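## Task

Move both white-taped parcels onto the top of the open cabinet that only arm1 can reach, and both blue-taped parcels onto the top of the two-door cabinet that only arm3 can reach. Each parcel must stand with the arrows on its sides pointing upward and its entire base resting on that top. The attempt fails if any parcel ends up unheld on the floor or on a lower shelf. A parcel that stays in place only because a robot is still holding or propping it does not count. When finished, open the grippers and move the arms away.

## Robot and tools

Robots: three identical i2rt Big YAM arms named arm1, arm2 and arm3. Each has six joints, a two-finger gripper and a wrist camera. With joints 1 and 6 at 0 and the hand level and pointing forward, the wrist camera sits above the hand and looks toward the fingertips. Reach is roughly 1.0 m from the joint-1 axis. Joints move at different speeds, so the hand can sweep a wide curve between two postures. Cameras: arm1_cam_wrist, arm2_cam_wrist, arm3_cam_wrist (fisheye, 616x616) and the fixed room cameras room_a and room_b (896x504). The arms act independently; a stalled arm does not hold up the others. Occasionally a loose object may get a brief shove.

Frame: a single scene frame with its origin on the floor and +z up. The hand point is midway between the fingertips; the hand z axis runs along the fingers and the fingers close along the hand y axis. Commands are not given in this frame, though: every motion is given as joint angles.

execute_actions: argument actions is a list holding at most one action (empty list = just report state and images). An action is an object keyed by arm name; each arm has its own entry containing joints, an object keyed by joint name. Every value is an absolute target, not an offset: joint1_rad to joint6_rad in radians, gripper_m in metres as fingertip separation. Ranges and done-tolerances: joint1_rad -2.879..2.879 (±0.045; rotates the whole arm about its base, positive counter-clockwise seen from above, 0 = direction the base faces); joint2_rad 0..3.141 (±0.14; shoulder, 0 = upper arm pointing back and near level, increasing lifts it up then forward); joint3_rad 0..3.019 (±0.09; elbow, 0 = folded, increasing opens); joint4_rad -1.692..1.57 (±0.055; hand pitch, positive tips fingers up); joint5_rad -1.57..1.57 (±0.03; sideways hand swing, positive to the arm's right); joint6_rad -2.094..2.094 (±0.035; hand roll, positive clockwise viewed from behind); gripper_m 0..0.093 (±0.003; grip force about 50-62 N per pad, lower on some). Any subset of joints and arms may appear; all start together and may finish at different times. An action runs at most 15 s. Omitted joints or arms may keep pushing toward earlier targets without that showing in joint_status. Unknown keys or out-of-range numbers reject the whole call and nothing moves. Optional cameras: list of camera names, or ["all"]/null/omitted for all, [] for none; an unknown name rejects the call. The pictures line gives the image order.

wait: seconds from 0 to 10; nothing new is commanded and the scene keeps running; returns the same as an empty action.

zoom_image: camera plus region [x0, y0, x1, y1] in pixels from the image's top-left, at most 504x504, on that camera's latest full image.

finished_scene: scene = number of the current scene. It is final; the result tells whether the goal was met and gives the next task if any. Call it only after the parcels are standing correctly on their own and the arms have released and moved away. Ending a reply without a tool call ends everything.

Reading results: joint_status tells how each commanded motion ended. off_target = stopped short and may still be pushing. contact_stop or time_out = the joint now holds where it stopped; after time_out a joint may keep a target limited to 0.375, 0.375, 0.113, 0.225, 0.075, 0.3 rad (joints 1-6) from its position and keep pushing, moving on if freed. "joint command not followed" (with a cause line) means a self/inter-arm collision check blocked that arm's joint targets; its gripper target still runs; blocked joints read not_followed and may be retried on later actions until valid targets arrive. on_its_own lists what the call did not command; "held at" is the held target, not the actual position. To relieve pushing, command the joint to its reported position. Tiny changes near the current position may not move a joint. A joint carrying load can sag.

If a call reports a stop, any later execute_actions, wait or finished_scene in the same reply are skipped.

Motor heat: holding loads or pushing warms motors, even while you think. MOTOR HOT appears from 85 °C; at 100 °C that arm's motors and gripper go limp until cooled (OVER-TEMPERATURE FAULT), its unreached keys read limit_stop_at_motor_heat, and you must resend targets. Some heat persists into later scenes.

Avoid: robots pressing hard against each other (ends the run) or hitting each other; the collision check ignores fingers, gripper housings and wrist cameras and can react late. Arms do not stop on contact and can push very hard. Avoid dropping, slipping or slamming parcels, knocking things over, and parcels landing on the floor or lower shelves. The simulation keeps running while you think, holding the last command.

Each tool is called as name([rows], argument=value, ...), one row to a line, values as JSON.

## Session

execute_actions(actions=[])

Scene clock: 0.00 s.
arm1.joint_positions: joint1_rad=-0.246 joint2_rad=+0.517 joint3_rad=+1.413 joint4_rad=-1.637 joint5_rad=-0.032 joint6_rad=+0.499 gripper_m=+0.094
arm1.joint_status: not commanded
arm1.hand: x=-0.7740 y=+0.8621 z=+1.4286 quat_wxyz=(-0.312, +0.167, -0.898, -0.261) (m; scene frame)
arm2.joint_positions: joint1_rad=+0.042 joint2_rad=+0.532 joint3_rad=+1.399 joint4_rad=-1.605 joint5_rad=+0.036 joint6_rad=-0.703 gripper_m=+0.094
arm2.joint_status: not commanded
arm2.hand: x=+0.1315 y=+0.1313 z=+1.3955 quat_wxyz=(+0.010, -0.682, -0.612, +0.402) (m; scene frame)
arm3.joint_positions: joint1_rad=-0.518 joint2_rad=+0.594 joint3_rad=+1.669 joint4_rad=-1.311 joint5_rad=+0.180 joint6_rad=-0.497 gripper_m=+0.095
arm3.joint_status: not commanded
arm3.hand: x=+0.4696 y=-0.9160 z=+1.5924 quat_wxyz=(+0.289, -0.781, -0.035, +0.552) (m; scene frame)
pictures: arm1_cam_wrist, arm2_cam_wrist, arm3_cam_wrist, room_a, room_b
Images, in order (width x height): arm1_cam_wrist 616x616, arm2_cam_wrist 616x616, arm3_cam_wrist 616x616, room_a 896x504, room_b 896x504.

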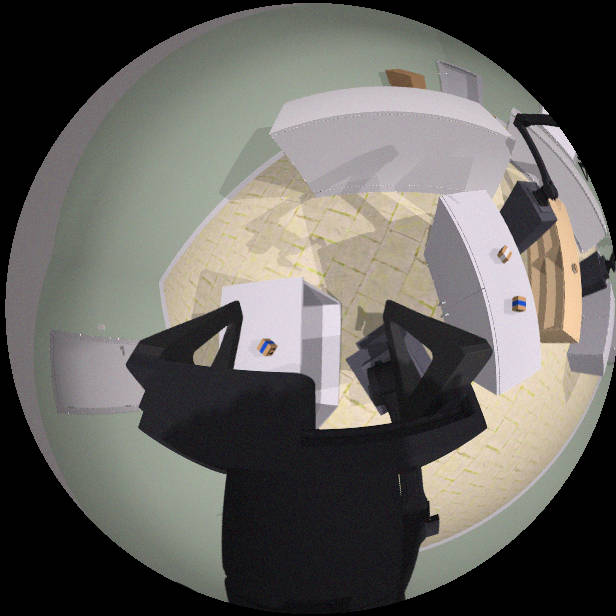

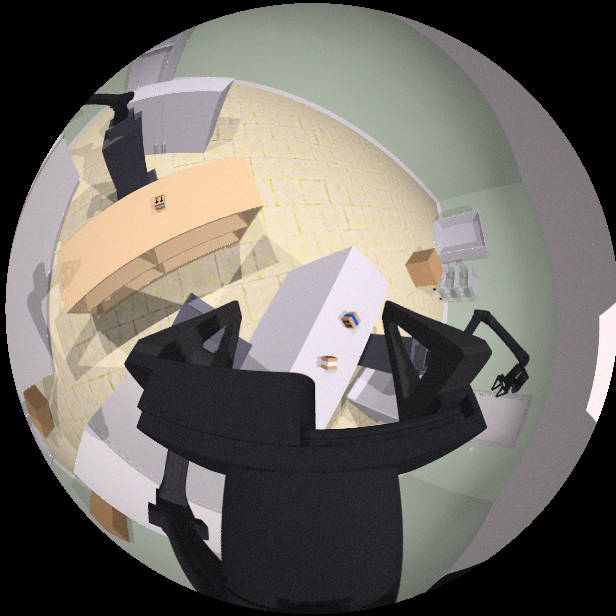

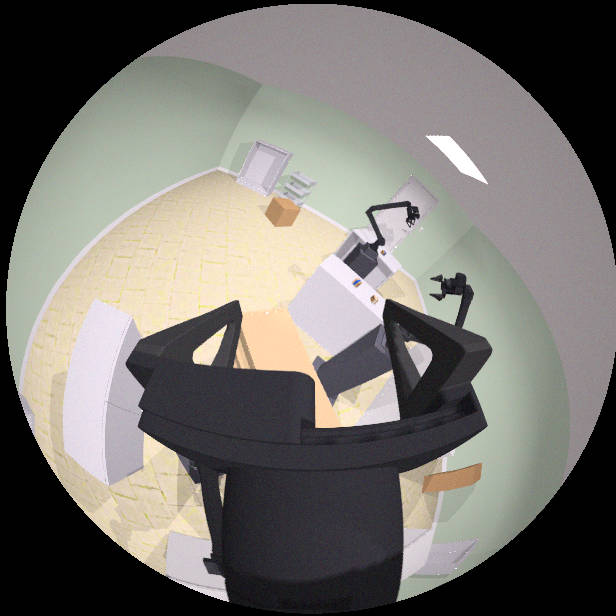

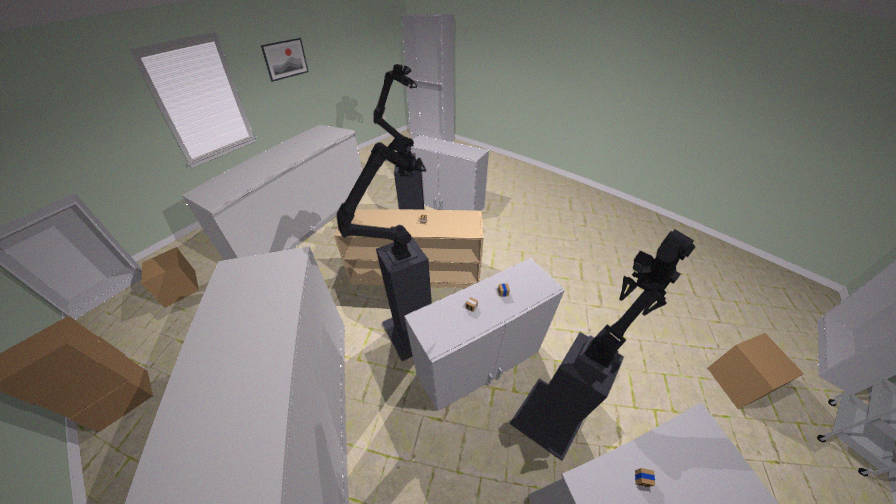

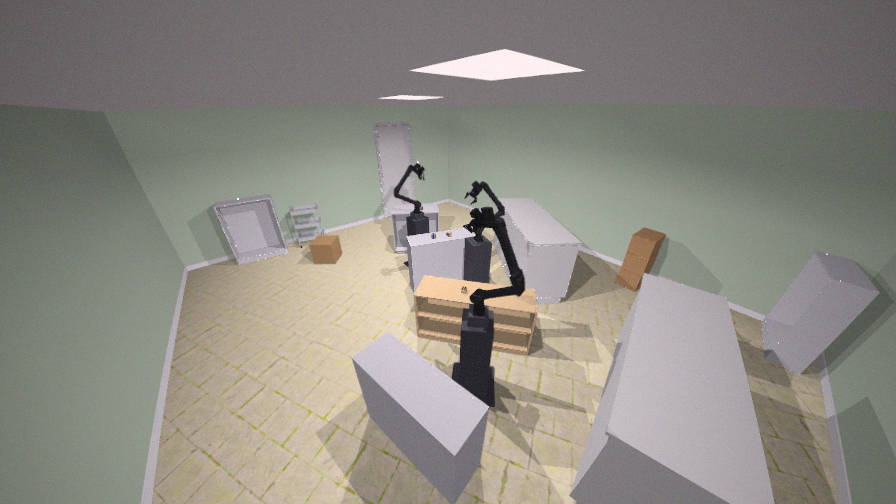

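zoom_image(camera="room_a", region=[400, 200, 560, 330])

zoom_image(camera="room_a", region=[590, 430, 710, 504])

zoom_image(camera="arm2_cam_wrist", region=[290, 290, 400, 390])

zoom_image(camera="arm2_cam_wrist", region=[120, 170, 200, 240])

zoom_image(camera="arm1_cam_wrist", region=[220, 310, 310, 380])

zoom_image(camera="arm1_cam_wrist", region=[470, 230, 560, 330])

Region (400, 200, 560, 330) of room_a's 896x504 image, scaled by 3.150, with more detail than that image has; it fills the top 410 rows of this view, and the rest is white.

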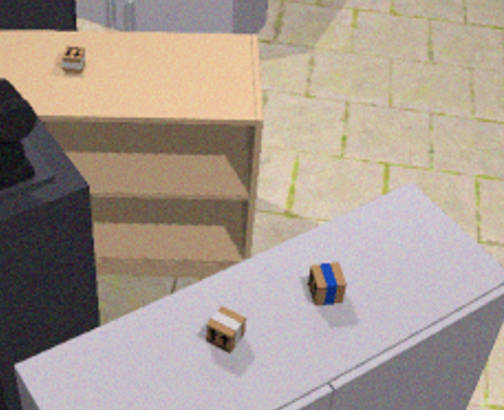

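Region (590, 430, 710, 504) of room_a's 896x504 image, scaled by 4.200, with more detail than that image has; it fills the top 311 rows of this view, and the rest is white.

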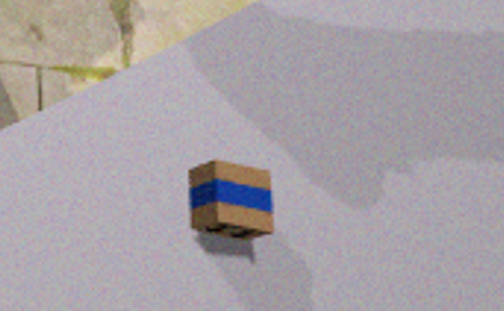

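Region (290, 290, 400, 390) of arm2_cam_wrist's 616x616 image, scaled by 4.582, with more detail than that image has; it fills the top 458 rows of this view, and the rest is white.

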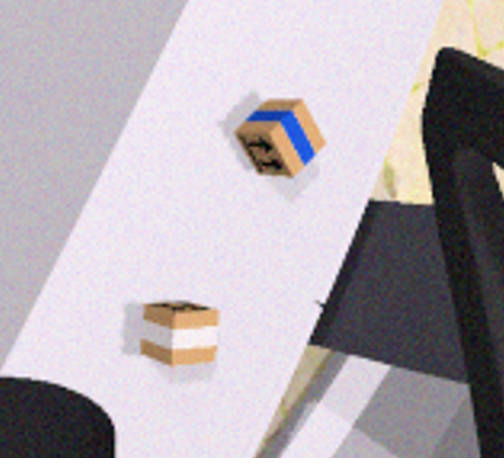

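Region (120, 170, 200, 240) of arm2_cam_wrist's 616x616 image, scaled by 6.300, with more detail than that image has; it fills the top 441 rows of this view, and the rest is white.

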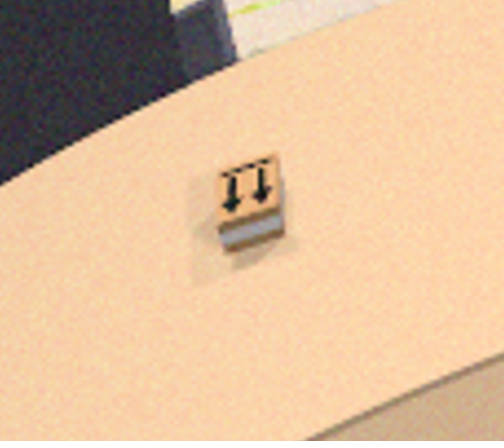

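Region (220, 310, 310, 380) of arm1_cam_wrist's 616x616 image, scaled by 5.600, with more detail than that image has.

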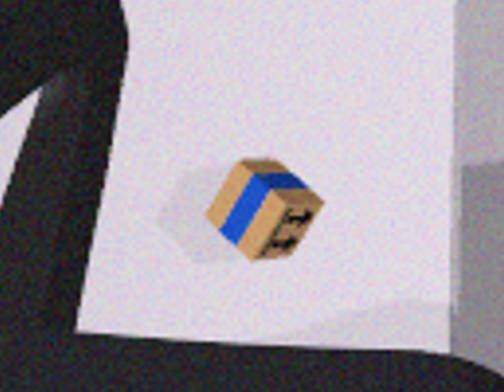

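Region (470, 230, 560, 330) of arm1_cam_wrist's 616x616 image, scaled by 5.040, with more detail than that image has; it fills the left 454 columns of this view, and the rest is white.

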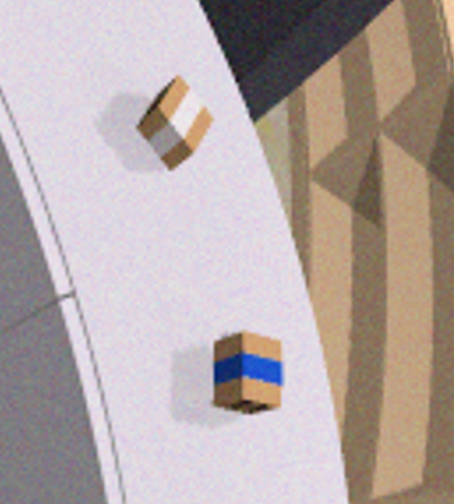

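execute_actions([
  {"arm1":{"joints":{"joint1_rad":0.3,"joint5_rad":0,"joint6_rad":0}},"arm2":{"joints":{"joint1_rad":-0.6,"joint5_rad":0,"joint6_rad":0}},"arm3":{"joints":{"joint1_rad":-1.0,"joint5_rad":0,"joint6_rad":0}}},
], cameras=[])

execute_actions([
  {"arm1":{"joints":{"joint4_rad":-1.1}},"arm2":{"joints":{"joint3_rad":0.9}},"arm3":{"joints":{"joint2_rad":1.2}}},
])

Scene clock: 4.67 s.
arm1.joint_positions: joint1_rad=+0.290 joint2_rad=+0.517 joint3_rad=+1.413 joint4_rad=-1.637 joint5_rad=-0.001 joint6_rad=+0.009 gripper_m=+0.094
arm1.joint_status: all done
arm1.hand: x=-0.8394 y=+0.8927 z=+1.4276 quat_wxyz=(-0.313, +0.583, -0.706, -0.254) (m; scene frame)
arm2.joint_positions: joint1_rad=-0.593 joint2_rad=+0.532 joint3_rad=+1.399 joint4_rad=-1.605 joint5_rad=+0.001 joint6_rad=-0.008 gripper_m=+0.094
arm2.joint_status: all done
arm2.hand: x=+0.0927 y=+0.2162 z=+1.3969 quat_wxyz=(-0.018, -0.911, -0.068, +0.405) (m; scene frame)
arm3.joint_positions: joint1_rad=-0.993 joint2_rad=+0.594 joint3_rad=+1.669 joint4_rad=-1.311 joint5_rad=+0.003 joint6_rad=-0.013 gripper_m=+0.095
arm3.joint_status: all done
arm3.hand: x=+0.4969 y=-0.8756 z=+1.5911 quat_wxyz=(+0.222, -0.732, +0.281, +0.579) (m; scene frame)
pictures: none
No camera images: the call's "cameras" was empty. Leave "cameras" out to get every camera's image.

Scene clock: 6.30 s.
arm1.joint_positions: joint1_rad=+0.290 joint2_rad=+0.517 joint3_rad=+1.413 joint4_rad=-1.123 joint5_rad=-0.001 joint6_rad=+0.009 gripper_m=+0.094
arm1.joint_status: all done
arm1.hand: x=-0.8300 y=+0.9502 z=+1.5381 quat_wxyz=(-0.481, +0.500, -0.602, -0.395) (m; scene frame)
arm2.joint_positions: joint1_rad=-0.593 joint2_rad=+0.537 joint3_rad=+0.889 joint4_rad=-1.605 joint5_rad=+0.001 joint6_rad=-0.008 gripper_m=+0.094
arm2.joint_status: all done
arm2.hand: x=+0.0841 y=+0.2188 z=+1.1708 quat_wxyz=(-0.002, -0.985, -0.071, +0.160) (m; scene frame)
arm3.joint_positions: joint1_rad=-0.993 joint2_rad=+1.200 joint3_rad=+1.667 joint4_rad=-1.311 joint5_rad=+0.003 joint6_rad=-0.013 gripper_m=+0.095
arm3.joint_status: all done
arm3.hand: x=+0.2821 y=-0.6864 z=+1.4116 quat_wxyz=(+0.125, -0.873, +0.331, +0.335) (m; scene frame)
pictures: arm1_cam_wrist, arm2_cam_wrist, arm3_cam_wrist, room_a, room_b
Images, in order (width x height): arm1_cam_wrist 616x616, arm2_cam_wrist 616x616, arm3_cam_wrist 616x616, room_a 896x504, room_b 896x504.

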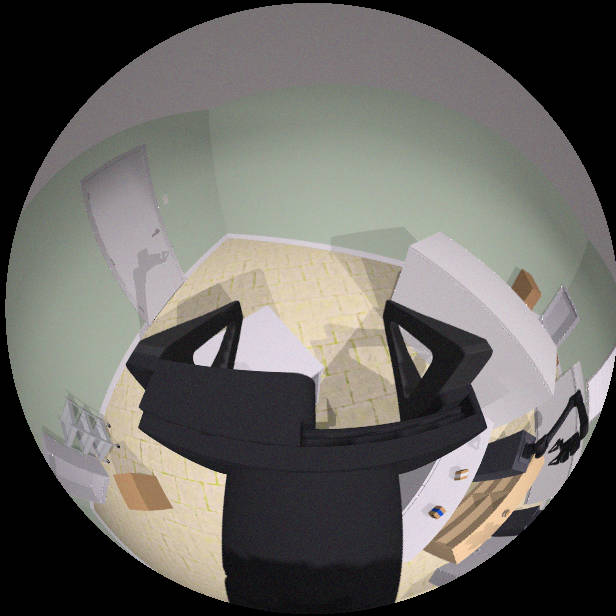

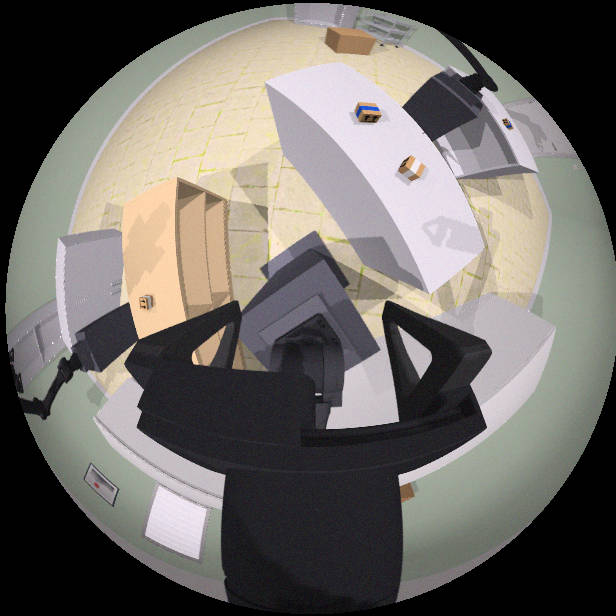

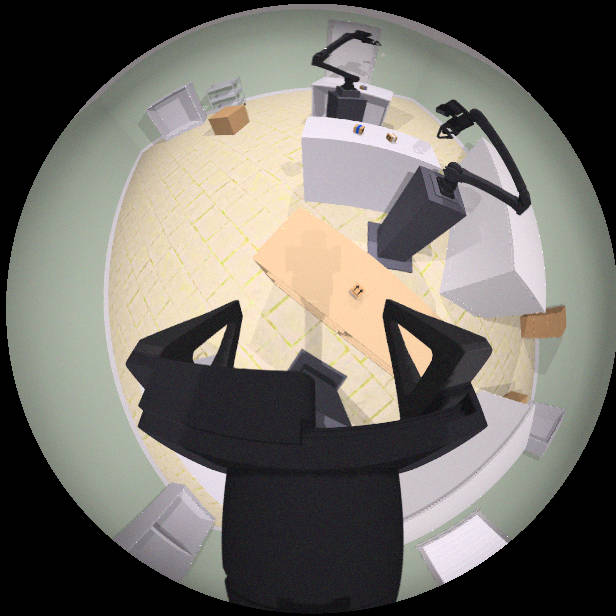

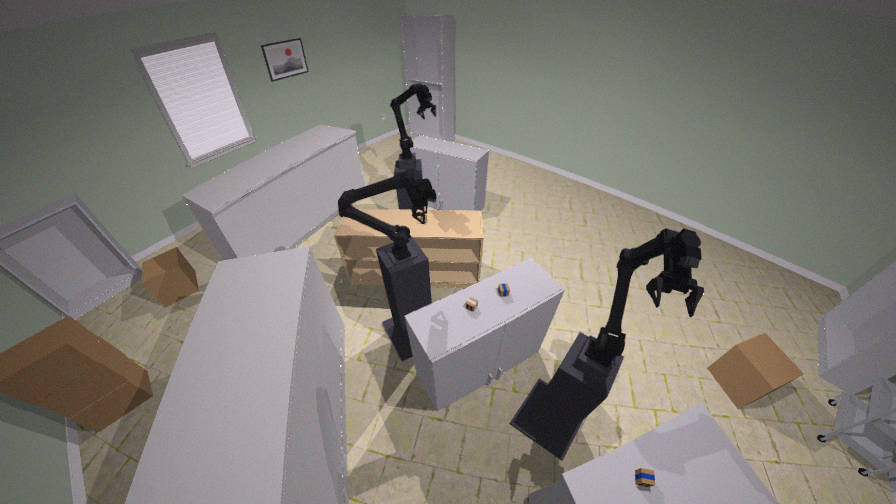

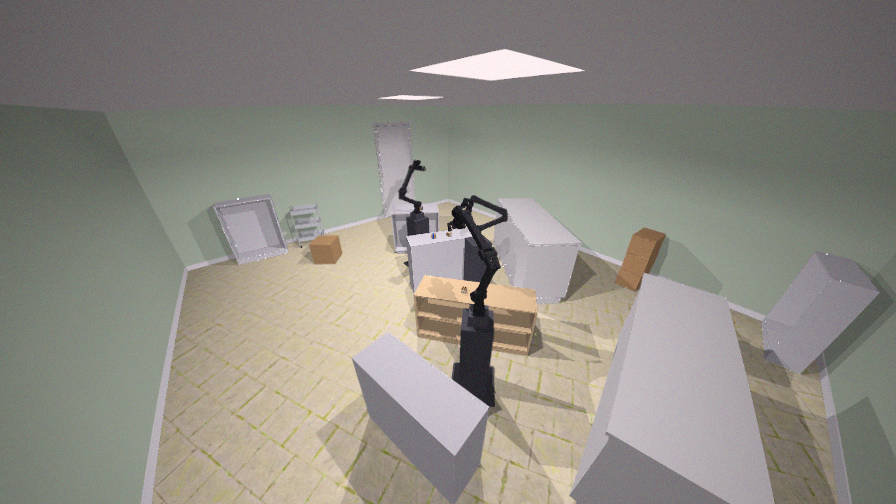

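execute_actions([
  {"arm1":{"joints":{"joint1_rad":0.5,"joint2_rad":1.536,"joint3_rad":1.316,"joint4_rad":-1.351}},"arm2":{"joints":{"joint1_rad":-1.14,"joint2_rad":1.536,"joint3_rad":1.316,"joint4_rad":-1.351}},"arm3":{"joints":{"joint1_rad":-1.25,"joint2_rad":1.536,"joint3_rad":1.316,"joint4_rad":-1.351}}},
])

Scene clock: 11.43 s.
arm1.joint_positions: joint1_rad=+0.491 joint2_rad=+1.527 joint3_rad=+1.315 joint4_rad=-1.337 joint5_rad=+0.000 joint6_rad=+0.008 gripper_m=+0.094
arm1.joint_status: all done
arm1.hand: x=-0.8682 y=+1.2002 z=+1.1034 quat_wxyz=(-0.012, +0.709, -0.705, -0.002) (m; scene frame)
arm2.joint_positions: joint1_rad=-1.139 joint2_rad=+1.550 joint3_rad=+1.297 joint4_rad=-1.356 joint5_rad=-0.001 joint6_rad=-0.007 gripper_m=+0.094
arm2.joint_status: all done
arm2.hand: x=-0.1565 y=+0.4198 z=+1.0637 quat_wxyz=(+0.003, -0.979, +0.201, -0.015) (m; scene frame)
arm3.joint_positions: joint1_rad=-1.258 joint2_rad=+1.541 joint3_rad=+1.286 joint4_rad=-1.343 joint5_rad=+0.001 joint6_rad=-0.011 gripper_m=+0.095
arm3.joint_status: all done
arm3.hand: x=+0.3750 y=-0.6210 z=+1.0826 quat_wxyz=(-0.013, -0.881, +0.473, -0.008) (m; scene frame)
pictures: arm1_cam_wrist, arm2_cam_wrist, arm3_cam_wrist, room_a, room_b
Images, in order (width x height): arm1_cam_wrist 616x616, arm2_cam_wrist 616x616, arm3_cam_wrist 616x616, room_a 896x504, room_b 896x504.

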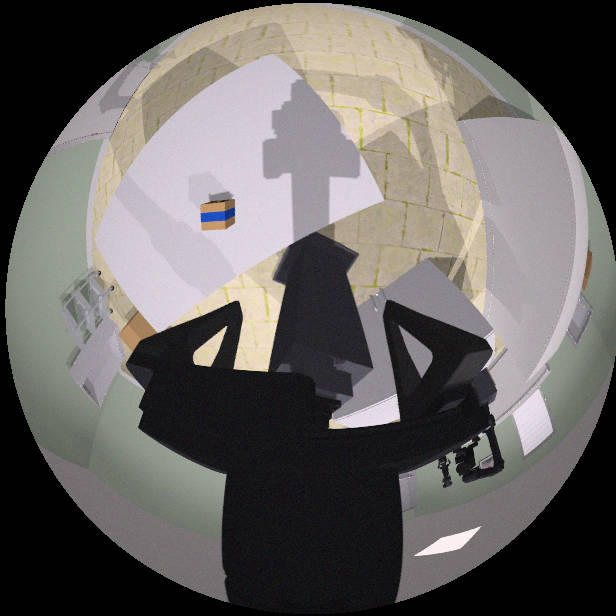

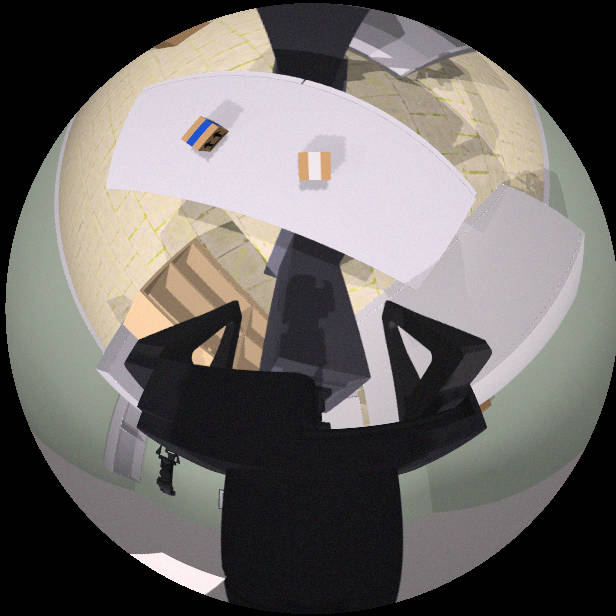

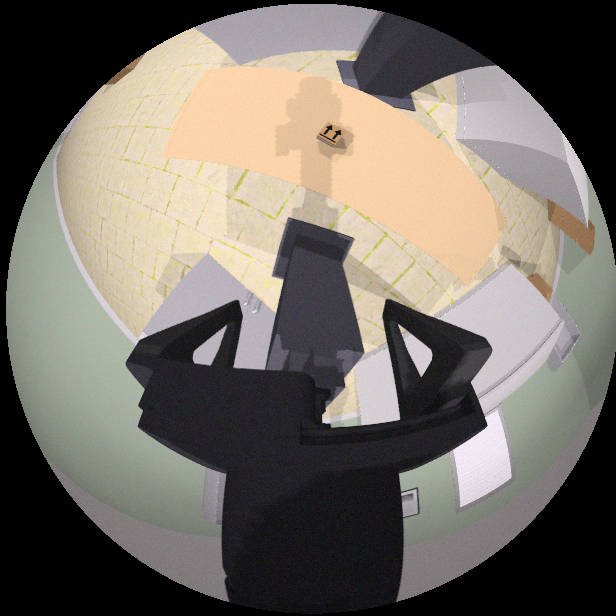

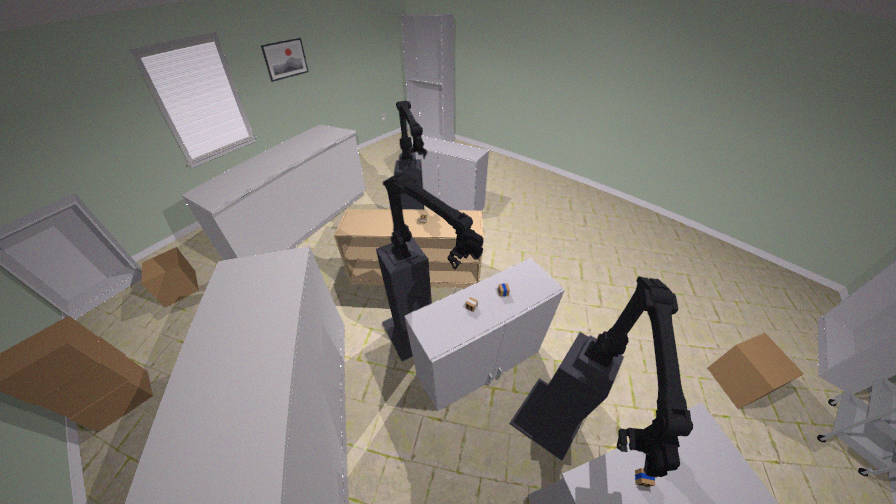

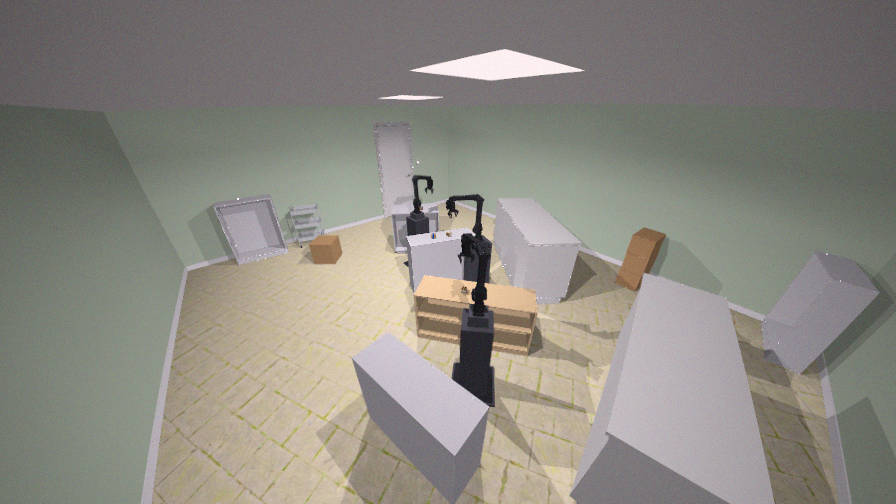

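zoom_image(camera="arm2_cam_wrist", region=[170, 100, 350, 200])

zoom_image(camera="arm1_cam_wrist", region=[180, 170, 270, 250])

zoom_image(camera="arm3_cam_wrist", region=[290, 100, 380, 170])

zoom_image(camera="room_a", region=[455, 275, 520, 320])

Region (170, 100, 350, 200) of arm2_cam_wrist's 616x616 image, scaled by 2.800, with more detail than that image has.

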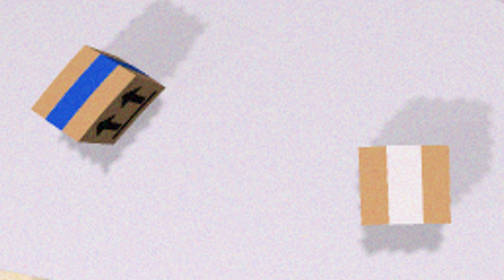

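Region (180, 170, 270, 250) of arm1_cam_wrist's 616x616 image, scaled by 5.600, with more detail than that image has.

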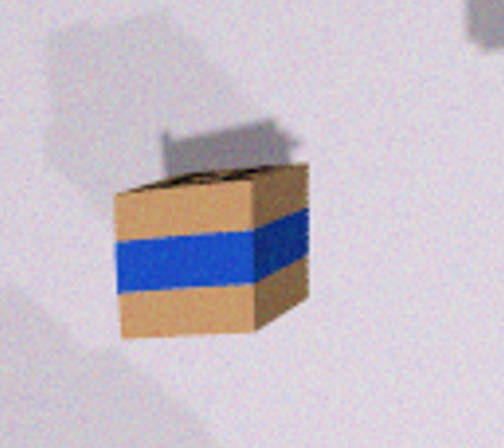

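Region (290, 100, 380, 170) of arm3_cam_wrist's 616x616 image, scaled by 5.600, with more detail than that image has.

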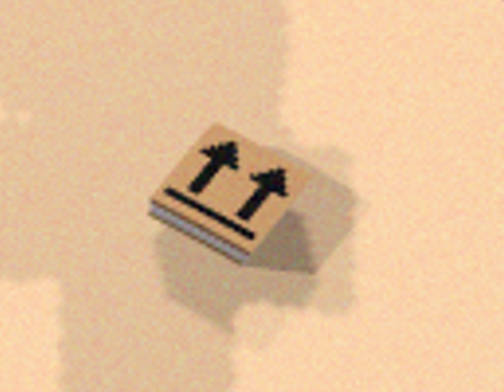

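Region (455, 275, 520, 320) of room_a's 896x504 image, scaled by 7.754, with more detail than that image has; it fills the top 349 rows of this view, and the rest is white.

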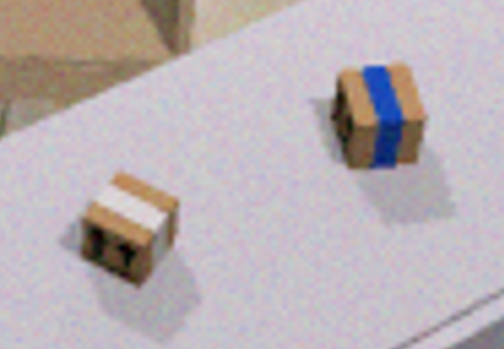

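execute_actions([
  {"arm1":{"joints":{"joint1_rad":0.945,"joint2_rad":1.83,"joint3_rad":1.356,"joint4_rad":-1.097}},"arm2":{"joints":{"joint2_rad":1.83,"joint3_rad":1.356,"joint4_rad":-1.097}},"arm3":{"joints":{"joint1_rad":-1.314,"joint2_rad":2.058,"joint3_rad":1.655,"joint4_rad":-1.168}}},
], cameras=["arm1_cam_wrist","arm2_cam_wrist","arm3_cam_wrist","room_a"])

Scene clock: 16.90 s.
arm1.joint_positions: joint1_rad=+0.955 joint2_rad=+1.845 joint3_rad=+1.325 joint4_rad=-1.109 joint5_rad=-0.001 joint6_rad=+0.007 gripper_m=+0.094
arm1.joint_status: all done
arm1.hand: x=-1.0930 y=+1.1983 z=+0.9559 quat_wxyz=(+0.013, +0.852, -0.523, +0.031) (m; scene frame)
arm2.joint_positions: joint1_rad=-1.139 joint2_rad=+1.841 joint3_rad=+1.328 joint4_rad=-1.108 joint5_rad=-0.001 joint6_rad=-0.007 gripper_m=+0.094
arm2.joint_status: all done
arm2.hand: x=-0.2178 y=+0.4484 z=+0.9389 quat_wxyz=(+0.002, -0.979, +0.202, -0.021) (m; scene frame)
arm3.joint_positions: joint1_rad=-1.315 joint2_rad=+2.084 joint3_rad=+1.609 joint4_rad=-1.173 joint5_rad=+0.001 joint6_rad=-0.011 gripper_m=+0.095
arm3.joint_status: all done
arm3.hand: x=+0.3218 y=-0.4822 z=+0.9205 quat_wxyz=(-0.026, -0.867, +0.497, -0.030) (m; scene frame)
pictures: arm1_cam_wrist, arm2_cam_wrist, arm3_cam_wrist, room_a
Images, in order (width x height): arm1_cam_wrist 616x616, arm2_cam_wrist 616x616, arm3_cam_wrist 616x616, room_a 896x504.

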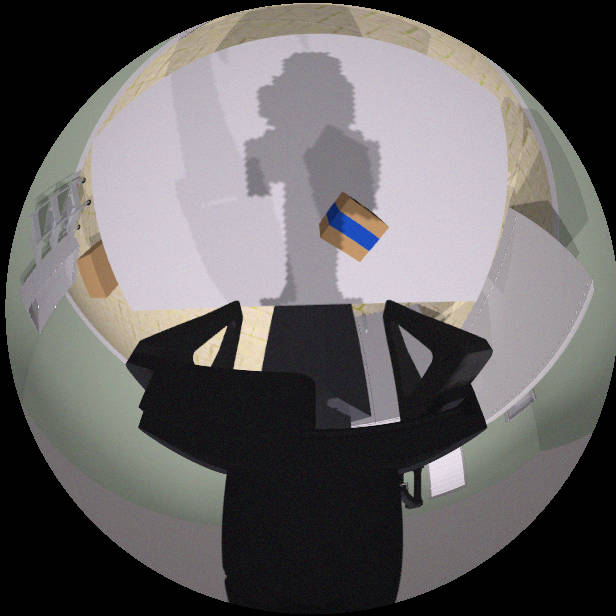

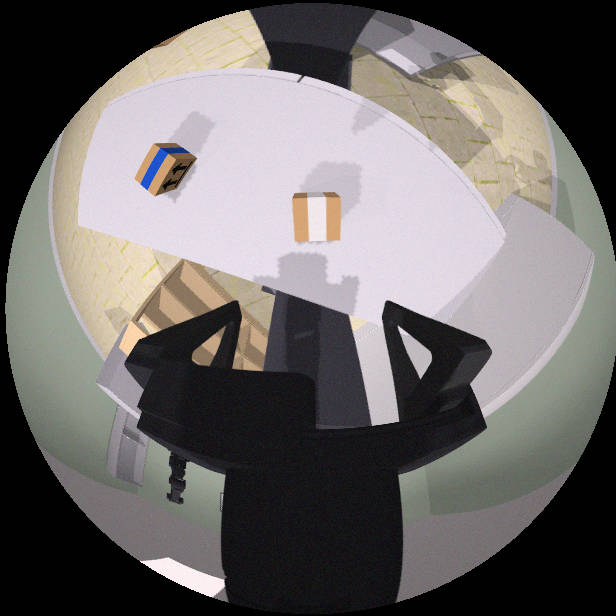

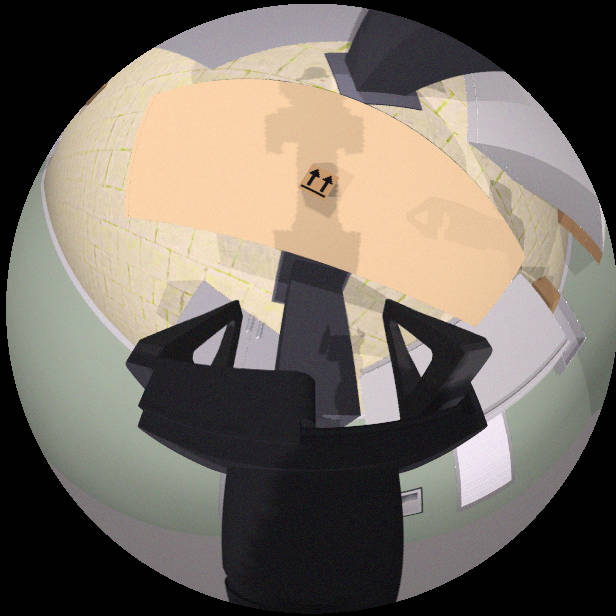

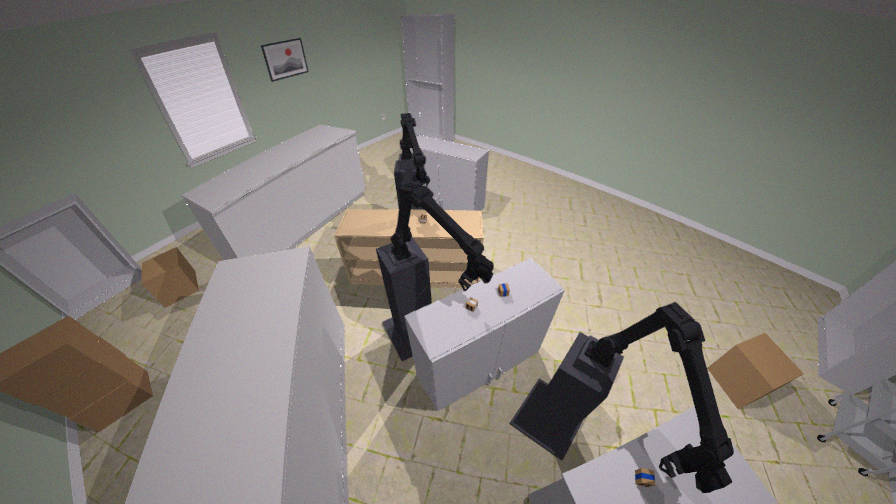

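zoom_image(camera="arm1_cam_wrist", region=[300, 180, 410, 275])

zoom_image(camera="arm3_cam_wrist", region=[280, 150, 360, 215])

zoom_image(camera="arm2_cam_wrist", region=[120, 130, 360, 260])

Region (300, 180, 410, 275) of arm1_cam_wrist's 616x616 image, scaled by 4.582, with more detail than that image has; it fills the top 435 rows of this view, and the rest is white.

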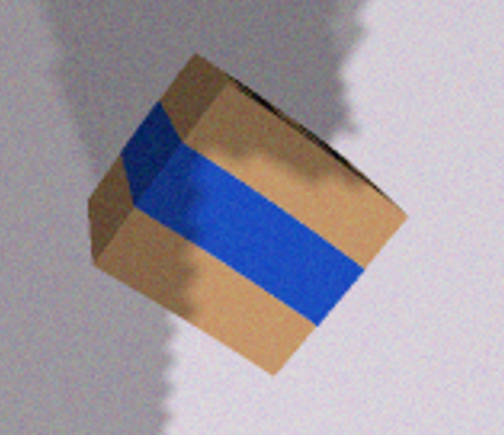

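Region (280, 150, 360, 215) of arm3_cam_wrist's 616x616 image, scaled by 6.300, with more detail than that image has; it fills the top 410 rows of this view, and the rest is white.

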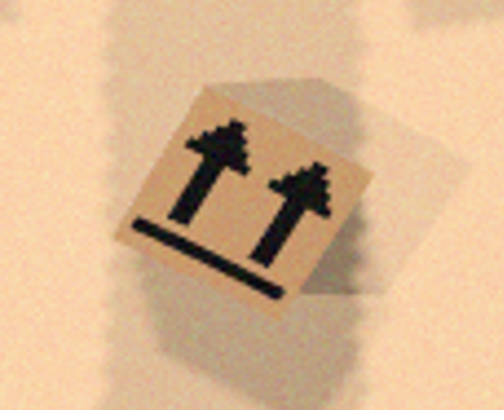

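Region (120, 130, 360, 260) of arm2_cam_wrist's 616x616 image, scaled by 2.100, with more detail than that image has; it fills the top 273 rows of this view, and the rest is white.

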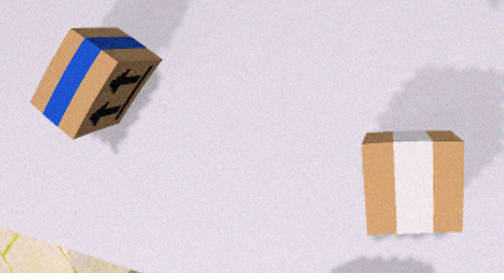

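execute_actions([
  {"arm1":{"joints":{"joint1_rad":0.865,"joint2_rad":1.911,"joint3_rad":1.273,"joint4_rad":-0.876,"joint6_rad":0.39}},"arm2":{"joints":{"joint1_rad":-0.837,"joint2_rad":2.255,"joint3_rad":1.905,"joint4_rad":-1.15,"joint6_rad":-0.45}},"arm3":{"joints":{"joint1_rad":0.9,"joint2_rad":1.536,"joint3_rad":1.34,"joint4_rad":-1.351}}},
], cameras=["arm1_cam_wrist","arm2_cam_wrist","arm3_cam_wrist"])

Scene clock: 24.33 s.
arm1.joint_positions: joint1_rad=+0.858 joint2_rad=+1.892 joint3_rad=+1.279 joint4_rad=-0.891 joint5_rad=+0.000 joint6_rad=+0.381 gripper_m=+0.094
arm1.joint_status: all done
arm1.hand: x=-1.0582 y=+1.2444 z=+0.9181 quat_wxyz=(-0.017, +0.707, -0.707, -0.025) (m; scene frame)
arm2.joint_positions: joint1_rad=-0.840 joint2_rad=+2.268 joint3_rad=+1.861 joint4_rad=-1.143 joint5_rad=-0.001 joint6_rad=-0.442 gripper_m=+0.094
arm2.joint_status: all done
arm2.hand: x=-0.4208 y=+0.3215 z=+0.8739 quat_wxyz=(+0.011, -0.986, -0.164, +0.011) (m; scene frame)
arm3.joint_positions: joint1_rad=+0.905 joint2_rad=+1.536 joint3_rad=+1.351 joint4_rad=-1.340 joint5_rad=+0.000 joint6_rad=-0.011 gripper_m=+0.095
arm3.joint_status: all done
arm3.hand: x=+0.4318 y=-1.4173 z=+1.1145 quat_wxyz=(-0.012, -0.831, -0.555, +0.027) (m; scene frame)
pictures: arm1_cam_wrist, arm2_cam_wrist, arm3_cam_wrist
Images, in order (width x height): arm1_cam_wrist 616x616, arm2_cam_wrist 616x616, arm3_cam_wrist 616x616.

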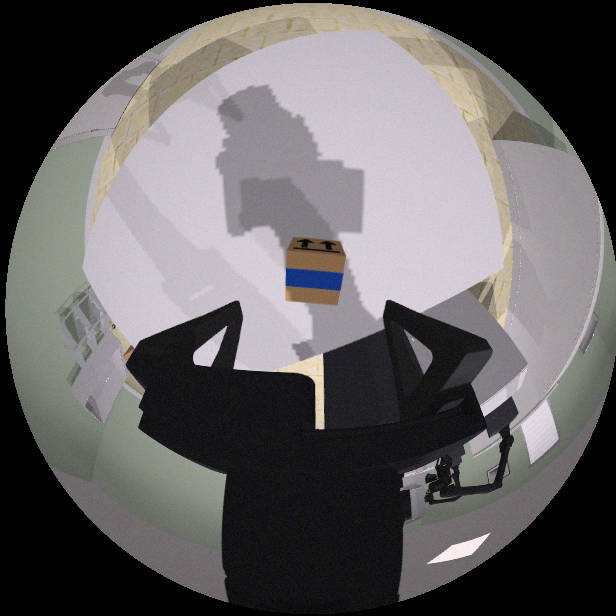

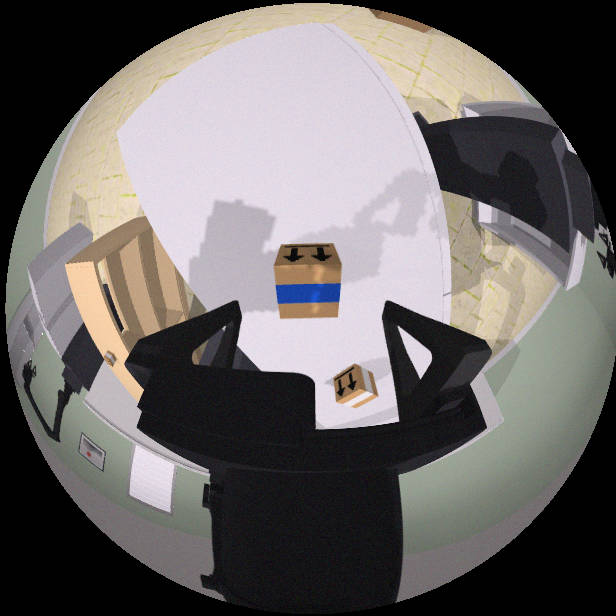

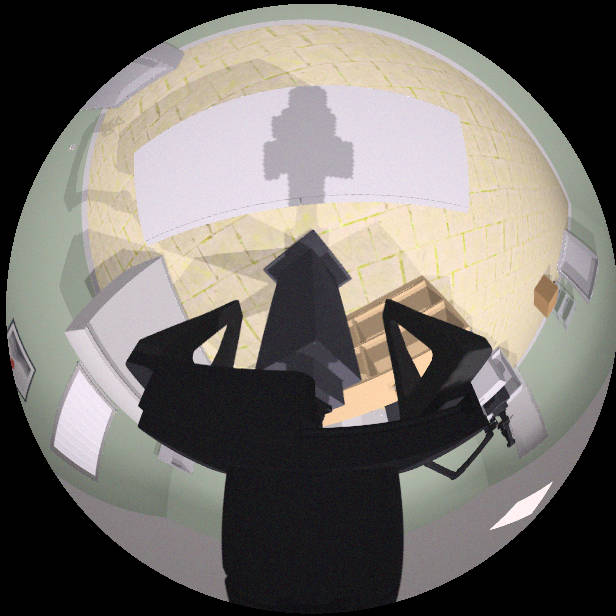

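execute_actions([
  {"arm1":{"joints":{"joint2_rad":2.05,"joint3_rad":1.22,"joint4_rad":-0.712}},"arm2":{"joints":{"joint2_rad":2.36,"joint3_rad":1.855,"joint4_rad":-1.03}},"arm3":{"joints":{"joint1_rad":-0.4}}},
], cameras=["arm1_cam_wrist","arm2_cam_wrist"])

Scene clock: 28.03 s.
arm1.joint_positions: joint1_rad=+0.858 joint2_rad=+2.049 joint3_rad=+1.217 joint4_rad=-0.726 joint5_rad=+0.000 joint6_rad=+0.381 gripper_m=+0.094
arm1.joint_status: all done
arm1.hand: x=-1.0503 y=+1.2277 z=+0.8221 quat_wxyz=(-0.007, +0.707, -0.707, +0.000) (m; scene frame)
arm2.joint_positions: joint1_rad=-0.840 joint2_rad=+2.375 joint3_rad=+1.840 joint4_rad=-1.042 joint5_rad=-0.001 joint6_rad=-0.443 gripper_m=+0.094
arm2.joint_status: all done
arm2.hand: x=-0.4168 y=+0.3223 z=+0.7971 quat_wxyz=(+0.007, -0.986, -0.164, -0.002) (m; scene frame)
arm3.joint_positions: joint1_rad=-0.404 joint2_rad=+1.536 joint3_rad=+1.351 joint4_rad=-1.340 joint5_rad=+0.000 joint6_rad=-0.010 gripper_m=+0.095
arm3.joint_status: all done
arm3.hand: x=+0.1559 y=-0.9254 z=+1.1143 quat_wxyz=(-0.002, -0.997, +0.066, +0.029) (m; scene frame)
pictures: arm1_cam_wrist, arm2_cam_wrist
Images, in order (width x height): arm1_cam_wrist 616x616, arm2_cam_wrist 616x616.

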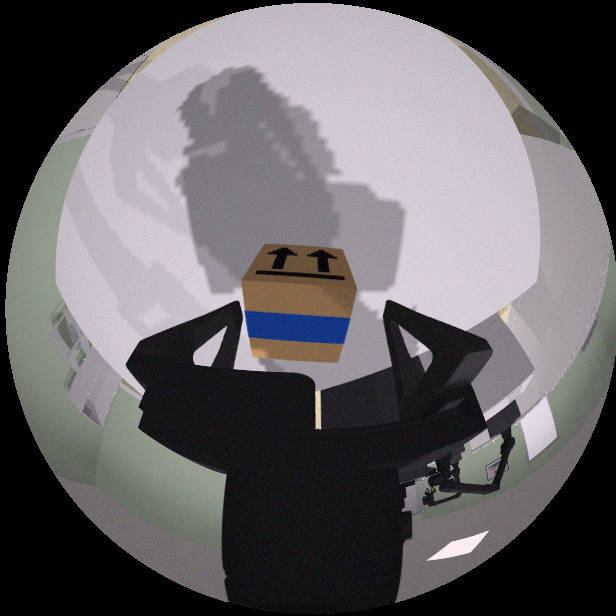

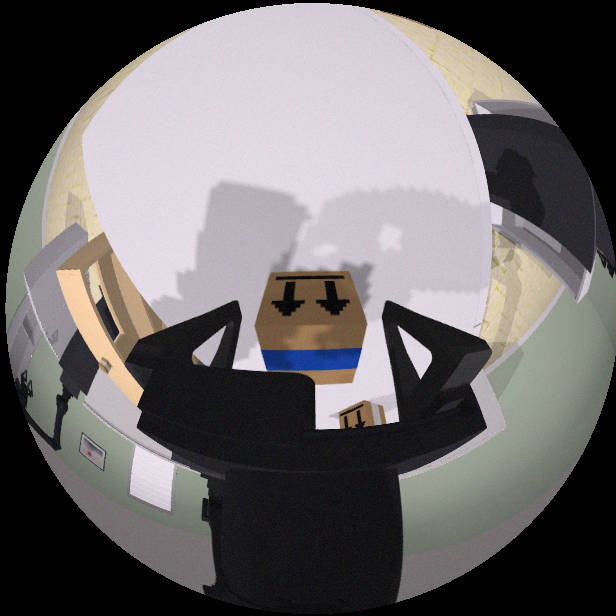

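execute_actions([
  {"arm1":{"joints":{"gripper_m":0.04}},"arm2":{"joints":{"joint4_rad":-1.11}}},
], cameras=[])

execute_actions([
  {"arm1":{"joints":{"joint2_rad":1.75,"joint3_rad":1.3,"joint4_rad":-1.1}},"arm2":{"joints":{"gripper_m":0.04}}},
], cameras=["arm1_cam_wrist","arm2_cam_wrist"])

Scene clock: 29.93 s.
arm1.joint_positions: joint1_rad=+0.858 joint2_rad=+2.049 joint3_rad=+1.217 joint4_rad=-0.726 joint5_rad=+0.000 joint6_rad=+0.382 gripper_m=+0.053
arm1.joint_status: gripper_m off_target (ended at +0.053, target +0.040)
arm1.hand: x=-1.0503 y=+1.2276 z=+0.8221 quat_wxyz=(-0.006, +0.707, -0.707, +0.000) (m; scene frame)
arm2.joint_positions: joint1_rad=-0.840 joint2_rad=+2.375 joint3_rad=+1.840 joint4_rad=-1.099 joint5_rad=-0.001 joint6_rad=-0.443 gripper_m=+0.094
arm2.joint_status: all done
arm2.hand: x=-0.4027 y=+0.3207 z=+0.7976 quat_wxyz=(-0.001, -0.986, -0.164, -0.030) (m; scene frame)
arm3.joint_positions: joint1_rad=-0.404 joint2_rad=+1.536 joint3_rad=+1.351 joint4_rad=-1.340 joint5_rad=+0.000 joint6_rad=-0.010 gripper_m=+0.095
arm3.joint_status: not commanded
arm3.hand: x=+0.1559 y=-0.9254 z=+1.1143 quat_wxyz=(-0.002, -0.997, +0.066, +0.029) (m; scene frame)
pictures: none
No camera images: the call's "cameras" was empty. Leave "cameras" out to get every camera's image.

Scene clock: 31.13 s.
arm1.joint_positions: joint1_rad=+0.858 joint2_rad=+1.725 joint3_rad=+1.276 joint4_rad=-1.087 joint5_rad=+0.000 joint6_rad=+0.382 gripper_m=+0.053
arm1.joint_status: all done
arm1.hand: x=-1.0465 y=+1.2124 z=+0.9977 quat_wxyz=(-0.011, +0.707, -0.707, -0.011) (m; scene frame)
arm2.joint_positions: joint1_rad=-0.840 joint2_rad=+2.375 joint3_rad=+1.840 joint4_rad=-1.100 joint5_rad=+0.000 joint6_rad=-0.443 gripper_m=+0.053
arm2.joint_status: gripper_m off_target (ended at +0.053, target +0.040)
arm2.hand: x=-0.4026 y=+0.3208 z=+0.7976 quat_wxyz=(-0.001, -0.986, -0.164, -0.030) (m; scene frame)
arm3.joint_positions: joint1_rad=-0.404 joint2_rad=+1.536 joint3_rad=+1.351 joint4_rad=-1.340 joint5_rad=+0.000 joint6_rad=-0.010 gripper_m=+0.095
arm3.joint_status: not commanded
arm3.hand: x=+0.1559 y=-0.9254 z=+1.1143 quat_wxyz=(-0.002, -0.997, +0.066, +0.029) (m; scene frame)
pictures: arm1_cam_wrist, arm2_cam_wrist
Images, in order (width x height): arm1_cam_wrist 616x616, arm2_cam_wrist 616x616.

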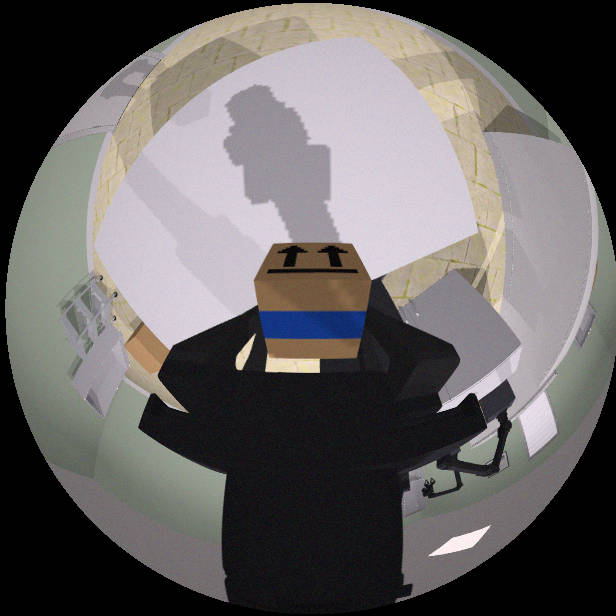

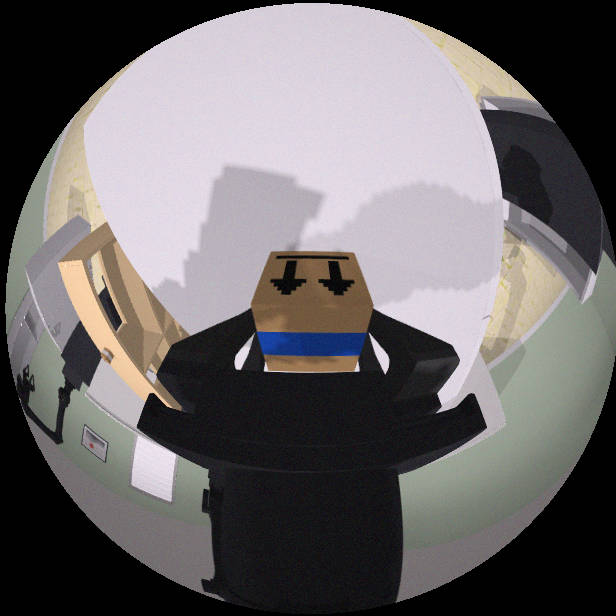

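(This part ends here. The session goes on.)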